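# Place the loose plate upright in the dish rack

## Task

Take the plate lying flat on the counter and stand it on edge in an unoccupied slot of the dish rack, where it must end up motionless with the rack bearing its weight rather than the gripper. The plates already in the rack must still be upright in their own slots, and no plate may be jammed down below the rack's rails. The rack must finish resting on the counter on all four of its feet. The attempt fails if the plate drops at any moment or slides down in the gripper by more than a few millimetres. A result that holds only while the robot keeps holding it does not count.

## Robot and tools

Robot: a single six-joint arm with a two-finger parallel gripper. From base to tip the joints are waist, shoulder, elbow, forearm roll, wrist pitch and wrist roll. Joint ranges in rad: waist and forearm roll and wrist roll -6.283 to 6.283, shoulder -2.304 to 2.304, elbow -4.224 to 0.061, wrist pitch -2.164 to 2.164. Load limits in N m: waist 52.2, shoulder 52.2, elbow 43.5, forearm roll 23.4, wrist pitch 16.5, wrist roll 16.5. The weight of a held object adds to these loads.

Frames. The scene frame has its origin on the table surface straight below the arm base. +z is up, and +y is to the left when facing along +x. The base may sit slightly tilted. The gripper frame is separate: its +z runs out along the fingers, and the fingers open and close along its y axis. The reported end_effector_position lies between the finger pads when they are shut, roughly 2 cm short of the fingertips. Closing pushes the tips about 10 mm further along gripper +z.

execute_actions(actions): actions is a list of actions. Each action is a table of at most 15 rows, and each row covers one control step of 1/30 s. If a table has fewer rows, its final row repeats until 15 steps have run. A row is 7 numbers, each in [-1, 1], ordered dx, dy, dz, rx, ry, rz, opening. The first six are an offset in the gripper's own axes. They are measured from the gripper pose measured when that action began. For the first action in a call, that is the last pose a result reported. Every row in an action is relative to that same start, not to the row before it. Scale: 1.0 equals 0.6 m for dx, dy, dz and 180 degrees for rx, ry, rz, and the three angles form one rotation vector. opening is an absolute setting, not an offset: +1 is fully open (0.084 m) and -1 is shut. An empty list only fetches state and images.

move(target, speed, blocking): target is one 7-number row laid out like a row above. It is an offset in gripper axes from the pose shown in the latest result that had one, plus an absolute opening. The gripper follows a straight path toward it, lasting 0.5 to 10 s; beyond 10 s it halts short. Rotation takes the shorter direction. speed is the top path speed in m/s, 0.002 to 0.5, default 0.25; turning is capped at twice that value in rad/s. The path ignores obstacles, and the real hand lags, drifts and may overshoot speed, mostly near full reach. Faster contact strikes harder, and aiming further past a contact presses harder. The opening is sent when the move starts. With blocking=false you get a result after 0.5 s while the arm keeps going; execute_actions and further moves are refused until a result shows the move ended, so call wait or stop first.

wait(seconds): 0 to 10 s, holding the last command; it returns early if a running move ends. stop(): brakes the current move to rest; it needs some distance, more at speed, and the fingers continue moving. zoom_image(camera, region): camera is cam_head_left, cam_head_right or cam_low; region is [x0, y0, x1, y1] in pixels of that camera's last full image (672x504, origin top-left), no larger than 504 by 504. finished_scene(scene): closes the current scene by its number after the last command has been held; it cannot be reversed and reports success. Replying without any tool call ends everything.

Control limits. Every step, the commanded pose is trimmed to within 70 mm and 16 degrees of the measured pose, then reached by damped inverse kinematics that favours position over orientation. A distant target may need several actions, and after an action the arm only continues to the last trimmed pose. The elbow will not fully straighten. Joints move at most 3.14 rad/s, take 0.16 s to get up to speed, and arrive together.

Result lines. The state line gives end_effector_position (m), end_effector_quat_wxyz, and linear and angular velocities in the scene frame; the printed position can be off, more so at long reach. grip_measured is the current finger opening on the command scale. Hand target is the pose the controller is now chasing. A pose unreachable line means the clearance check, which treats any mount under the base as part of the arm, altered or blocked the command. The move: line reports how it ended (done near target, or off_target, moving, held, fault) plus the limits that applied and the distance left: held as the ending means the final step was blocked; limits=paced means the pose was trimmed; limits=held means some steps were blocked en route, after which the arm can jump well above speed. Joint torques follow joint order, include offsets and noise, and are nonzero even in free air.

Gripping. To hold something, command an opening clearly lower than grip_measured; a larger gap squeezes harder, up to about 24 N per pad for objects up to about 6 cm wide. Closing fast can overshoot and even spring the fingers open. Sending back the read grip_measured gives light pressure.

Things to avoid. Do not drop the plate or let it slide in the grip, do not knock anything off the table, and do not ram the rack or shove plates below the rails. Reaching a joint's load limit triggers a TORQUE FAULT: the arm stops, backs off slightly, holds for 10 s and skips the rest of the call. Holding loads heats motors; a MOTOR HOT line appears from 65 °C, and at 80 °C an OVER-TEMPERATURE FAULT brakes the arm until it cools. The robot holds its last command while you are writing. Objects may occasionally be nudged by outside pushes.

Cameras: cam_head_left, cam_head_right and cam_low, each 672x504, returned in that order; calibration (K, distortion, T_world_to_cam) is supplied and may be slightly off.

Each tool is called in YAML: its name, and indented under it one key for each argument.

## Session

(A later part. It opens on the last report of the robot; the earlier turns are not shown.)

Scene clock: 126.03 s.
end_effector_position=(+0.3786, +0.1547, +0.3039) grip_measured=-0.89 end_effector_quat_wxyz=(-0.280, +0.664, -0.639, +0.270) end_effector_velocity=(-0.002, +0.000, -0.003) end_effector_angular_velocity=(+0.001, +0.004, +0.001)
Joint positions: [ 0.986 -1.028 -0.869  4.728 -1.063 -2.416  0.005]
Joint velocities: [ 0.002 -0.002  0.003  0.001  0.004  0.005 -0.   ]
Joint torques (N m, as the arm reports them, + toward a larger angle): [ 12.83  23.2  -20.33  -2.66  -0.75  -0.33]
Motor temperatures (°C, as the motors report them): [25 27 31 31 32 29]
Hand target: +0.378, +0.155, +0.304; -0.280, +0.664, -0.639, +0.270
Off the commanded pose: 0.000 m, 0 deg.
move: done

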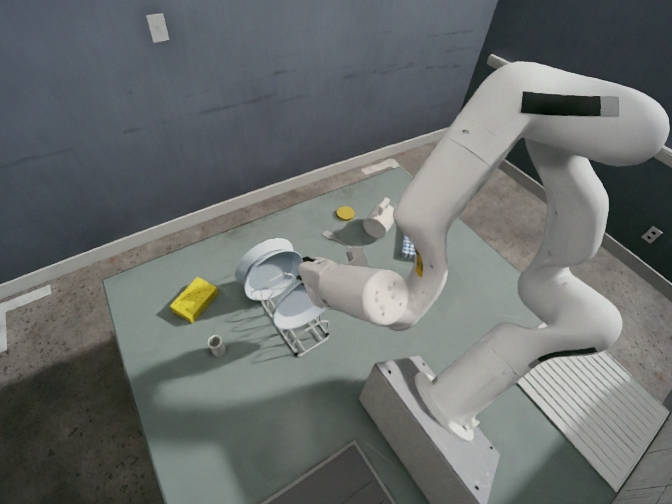

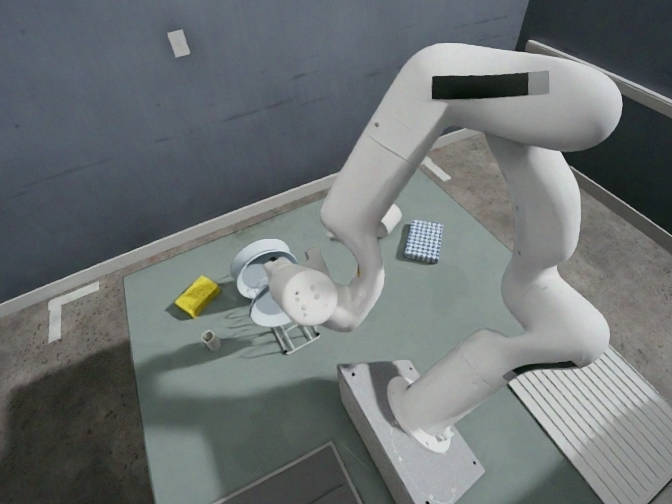

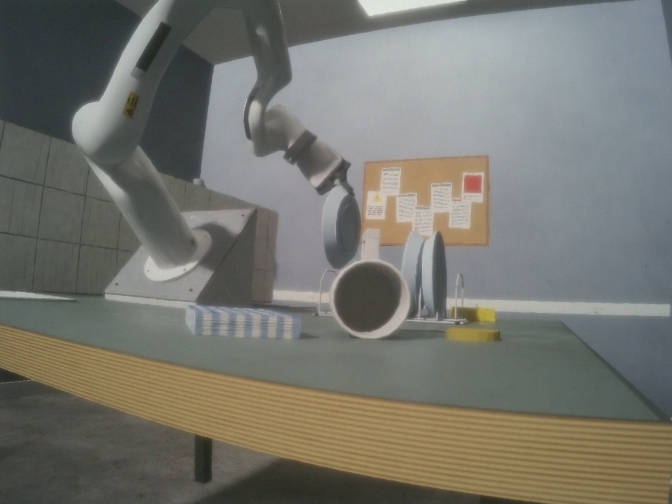

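move:
  target: [0,0.053,0.029,0,0,0,-1]
  speed: 0.03

zoom_image:
  camera: "cam_head_left"
  region: [240, 250, 380, 370]

zoom_image:
  camera: "cam_low"
  region: [270, 170, 430, 330]

Scene clock: 136.67 s.
end_effector_position=(+0.3689, +0.1543, +0.2693) grip_measured=-0.89 end_effector_quat_wxyz=(-0.280, +0.664, -0.639, +0.270) end_effector_velocity=(-0.001, +0.000, -0.002) end_effector_angular_velocity=(+0.002, -0.001, -0.001)
Joint positions: [ 0.974 -1.079 -0.837  4.67  -1.066 -2.321  0.005]
Joint velocities: [-0.001 -0.004  0.002 -0.004 -0.001  0.009 -0.   ]
Joint torques (N m, as the arm reports them, + toward a larger angle): [ 13.77  24.9  -18.48  -2.03  -0.72  -0.56]
Motor temperatures (°C, as the motors report them): [25 27 31 31 32 29]
Hand target: +0.369, +0.154, +0.269; -0.280, +0.664, -0.639, +0.270
Off the commanded pose: 0.000 m, 0 deg.
move: done

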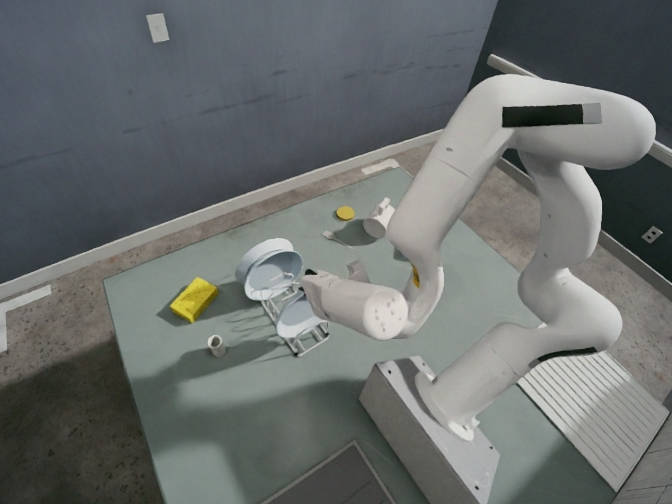

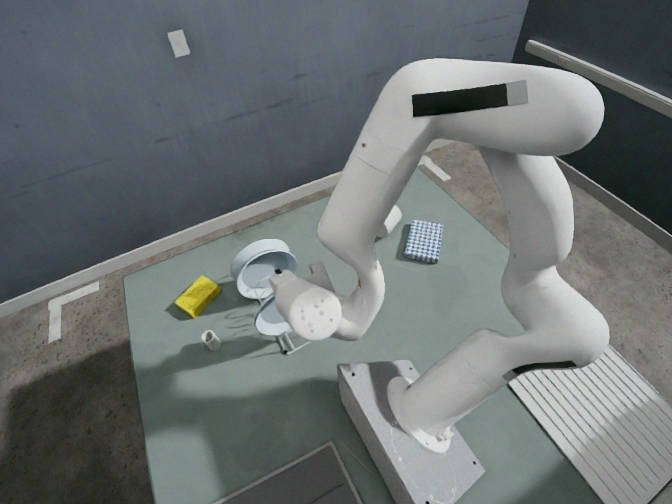

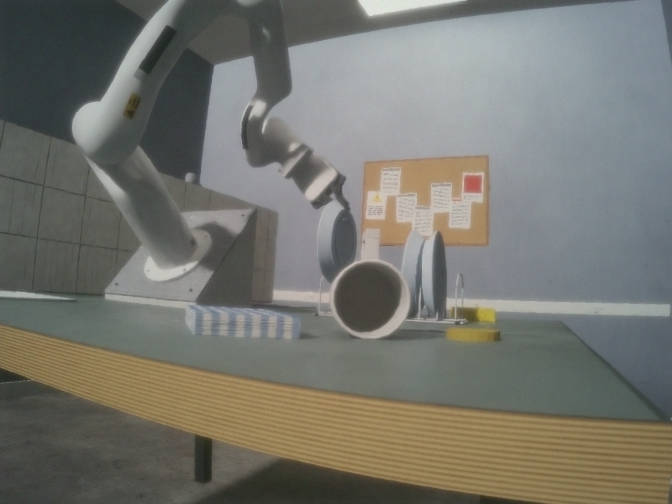

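Region (240, 250, 380, 370) of cam_head_left's 672x504 image, scaled by 3.600, with more detail than that image has; it fills the top 432 rows of this view, and the rest is white.

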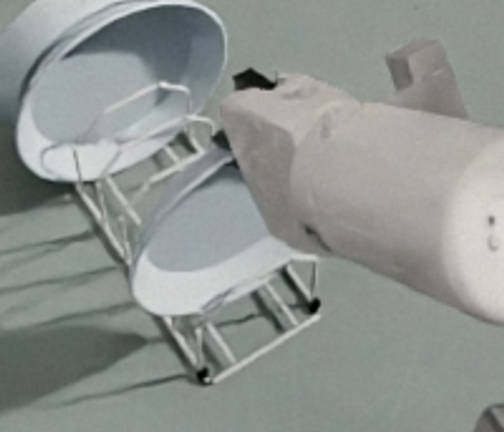

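Region (270, 170, 430, 330) of cam_low's 672x504 image, scaled by 3.150, with more detail than that image has.

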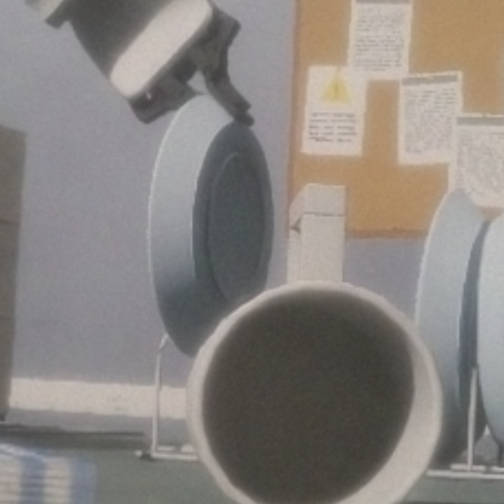

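move:
  target: [0,0.084,0.081,0,0,0,-1]
  speed: 0.025

zoom_image:
  camera: "cam_head_left"
  region: [240, 250, 380, 370]

move:
  target: [0,0.007,0.007,0,0,0,-1]
  speed: 0.006

zoom_image:
  camera: "cam_low"
  region: [270, 170, 430, 330]

Scene clock: 152.03 s.
end_effector_position=(+0.3684, +0.1542, +0.1996) grip_measured=-0.89 end_effector_quat_wxyz=(-0.280, +0.664, -0.639, +0.270) end_effector_velocity=(-0.000, +0.000, -0.003) end_effector_angular_velocity=(-0.001, +0.001, +0.001)
Joint positions: [ 0.898 -1.203 -0.818  4.523 -1.105 -2.162  0.005]
Joint velocities: [-0.003 -0.005 -0.    -0.004 -0.002  0.004  0.   ]
Joint torques (N m, as the arm reports them, + toward a larger angle): [ 15.83  26.97 -15.73  -1.81  -0.77  -0.17]
Motor temperatures (°C, as the motors report them): [25 27 31 31 32 29]
Hand target: +0.368, +0.154, +0.199; -0.280, +0.664, -0.639, +0.270
Off the commanded pose: 0.000 m, 0 deg.
move: done

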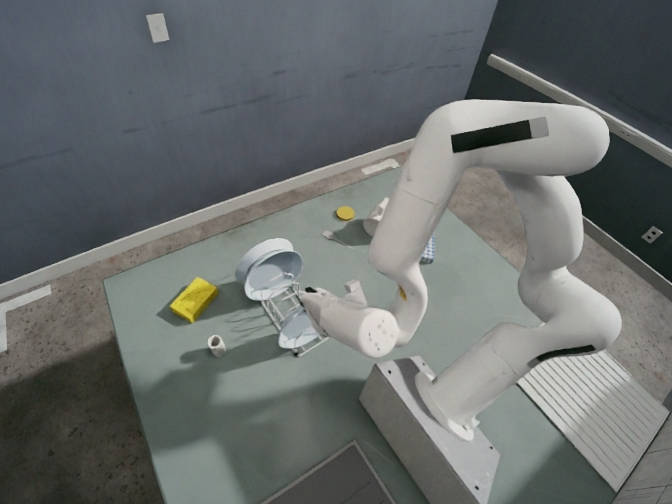

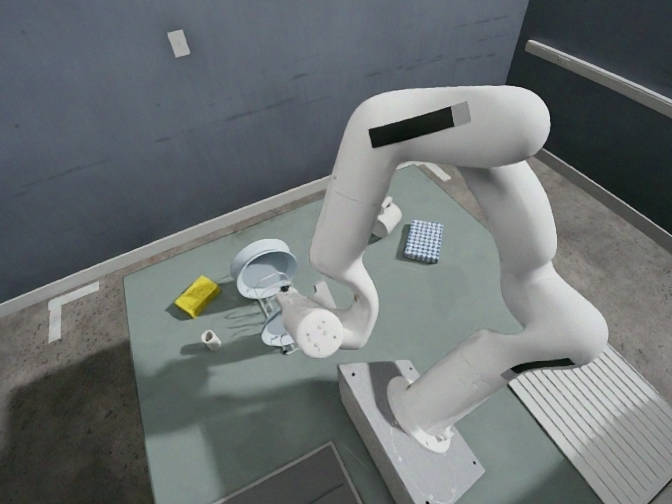

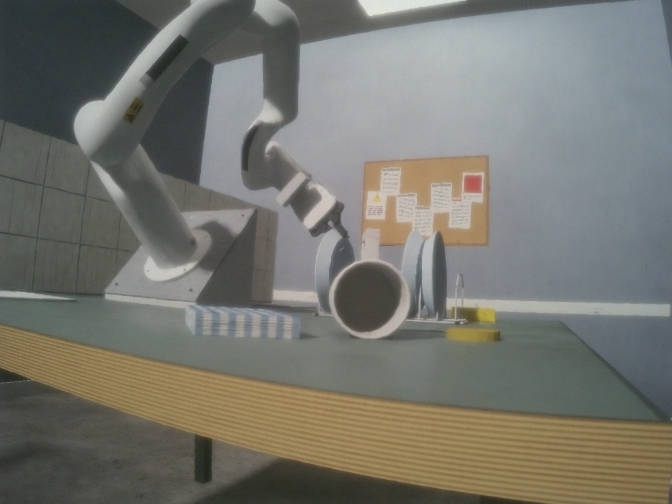

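Region (240, 250, 380, 370) of cam_head_left's 672x504 image, scaled by 3.600, with more detail than that image has; it fills the top 432 rows of this view, and the rest is white.

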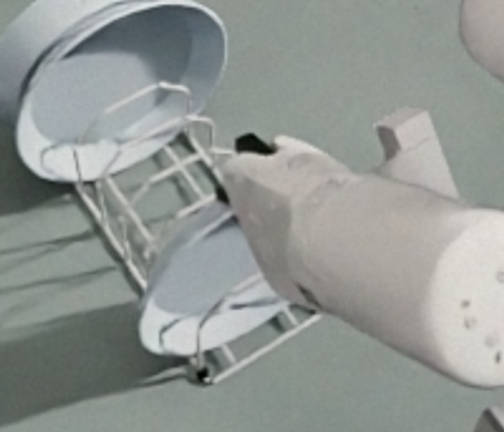

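Scene clock: 153.23 s.
end_effector_position=(+0.3696, +0.1547, +0.1955) grip_measured=-0.88 end_effector_quat_wxyz=(-0.282, +0.663, -0.639, +0.271) end_effector_velocity=(-0.000, -0.000, -0.002) end_effector_angular_velocity=(-0.002, -0.001, -0.000)
Joint positions: [ 0.891 -1.214 -0.819  4.511 -1.113 -2.151  0.005]
Joint velocities: [-0.002 -0.003  0.    -0.002 -0.003  0.002  0.   ]
Joint torques (N m, as the arm reports them, + toward a larger angle): [ 8.99 14.1  -5.58  1.54  1.48 -0.52]
Motor temperatures (°C, as the motors report them): [25 27 31 31 32 29]
Hand target: +0.369, +0.154, +0.194; -0.280, +0.664, -0.639, +0.270
Off the commanded pose: 0.002 m, 0 deg.
move: done

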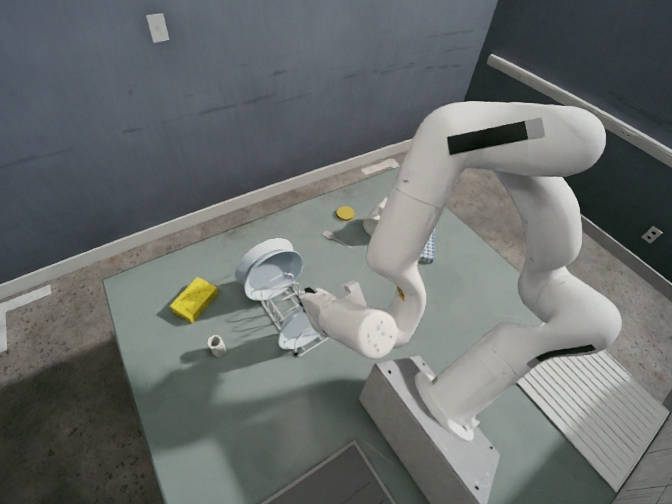

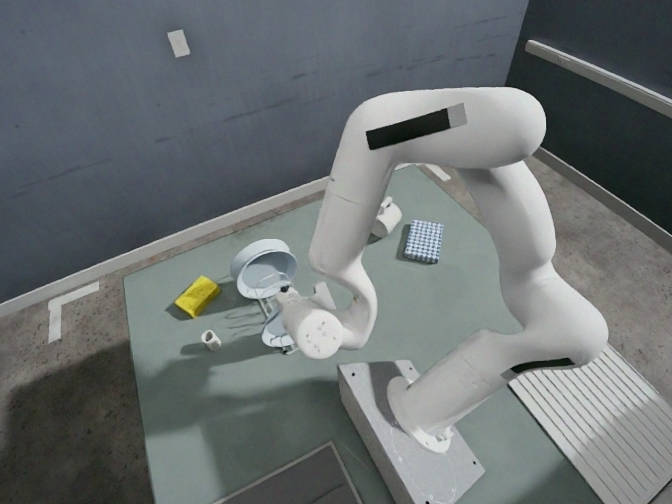

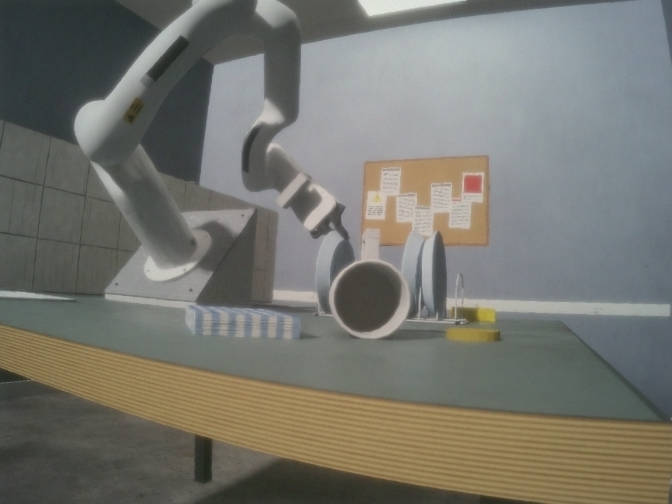

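Region (270, 170, 430, 330) of cam_low's 672x504 image, scaled by 3.150, with more detail than that image has.

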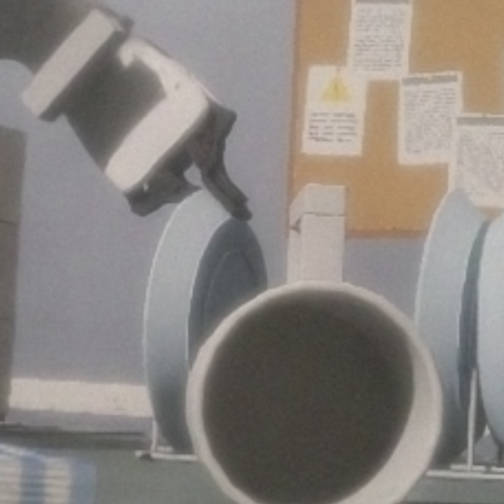

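Contact. Release gradually.

execute_actions:
  actions:
    - [[0,-0.002,-0.002,0,0,0,-0.8]]
    - [[0,0,0,0,0,0,-0.7]]
    - [[0,0,0,0,0,0,-0.55]]
    - [[0,0,0,0,0,0,-0.35]]
    - [[0,0,0,0,0,0,0]]
    - [[0,0,-0.05,0,0,0,0]]
    - [[0,0,-0.07,0,0,0,0]]
    - [[0,0,0,0,0,0,0]]

Scene clock: 163.47 s.
end_effector_position=(+0.3183, +0.1522, +0.2442) grip_measured=-0.01 end_effector_quat_wxyz=(-0.280, +0.664, -0.639, +0.270) end_effector_velocity=(-0.001, +0.000, +0.000) end_effector_angular_velocity=(-0.000, -0.001, +0.001)
Joint positions: [ 1.071 -1.116 -0.768  4.702 -1.04  -2.198  0.044]
Joint velocities: [ 0.002 -0.    -0.     0.001  0.     0.    -0.   ]
Joint torques (N m, as the arm reports them, + toward a larger angle): [ 12.95  20.86 -16.57  -1.89  -0.66  -0.12]
Motor temperatures (°C, as the motors report them): [25 27 31 31 32 29]
Hand target: +0.318, +0.152, +0.244; -0.280, +0.664, -0.639, +0.270
Off the commanded pose: 0.000 m, 0 deg.

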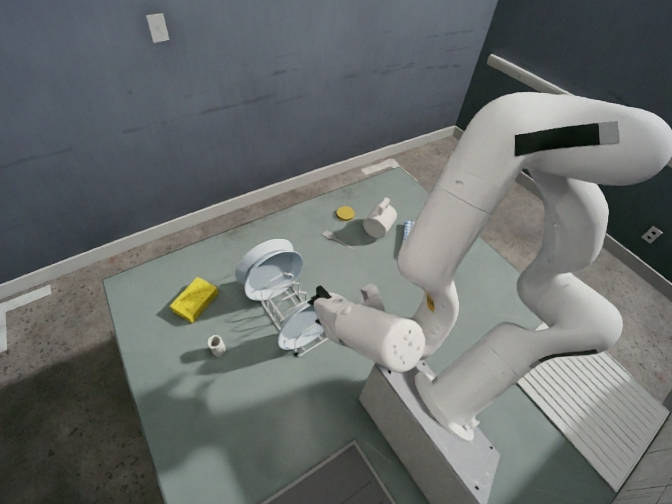

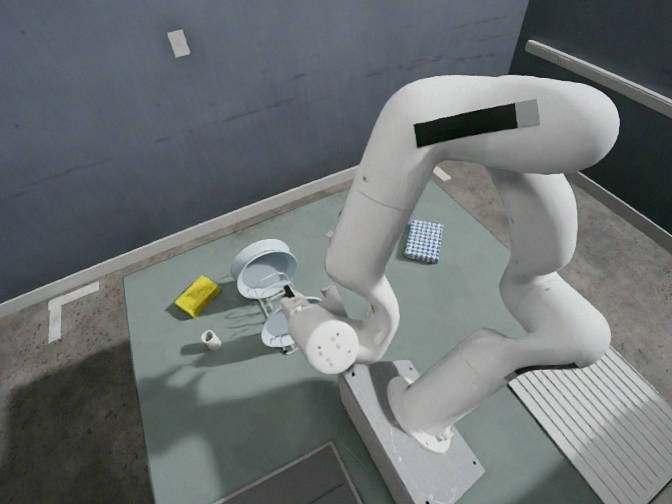

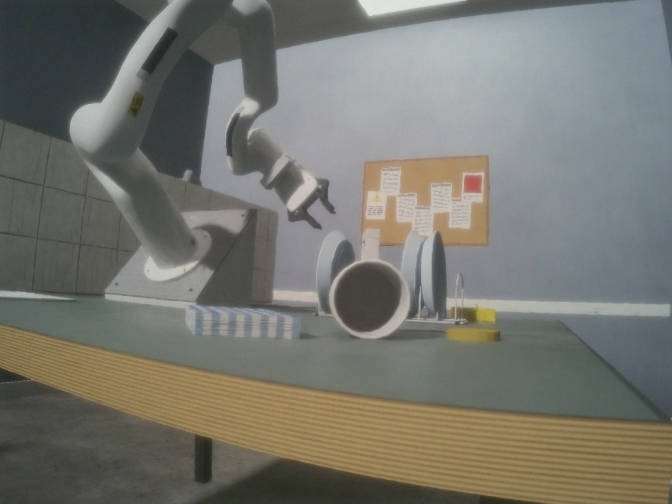

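finished_scene:
  scene: 1

The scene is finished: the task was done.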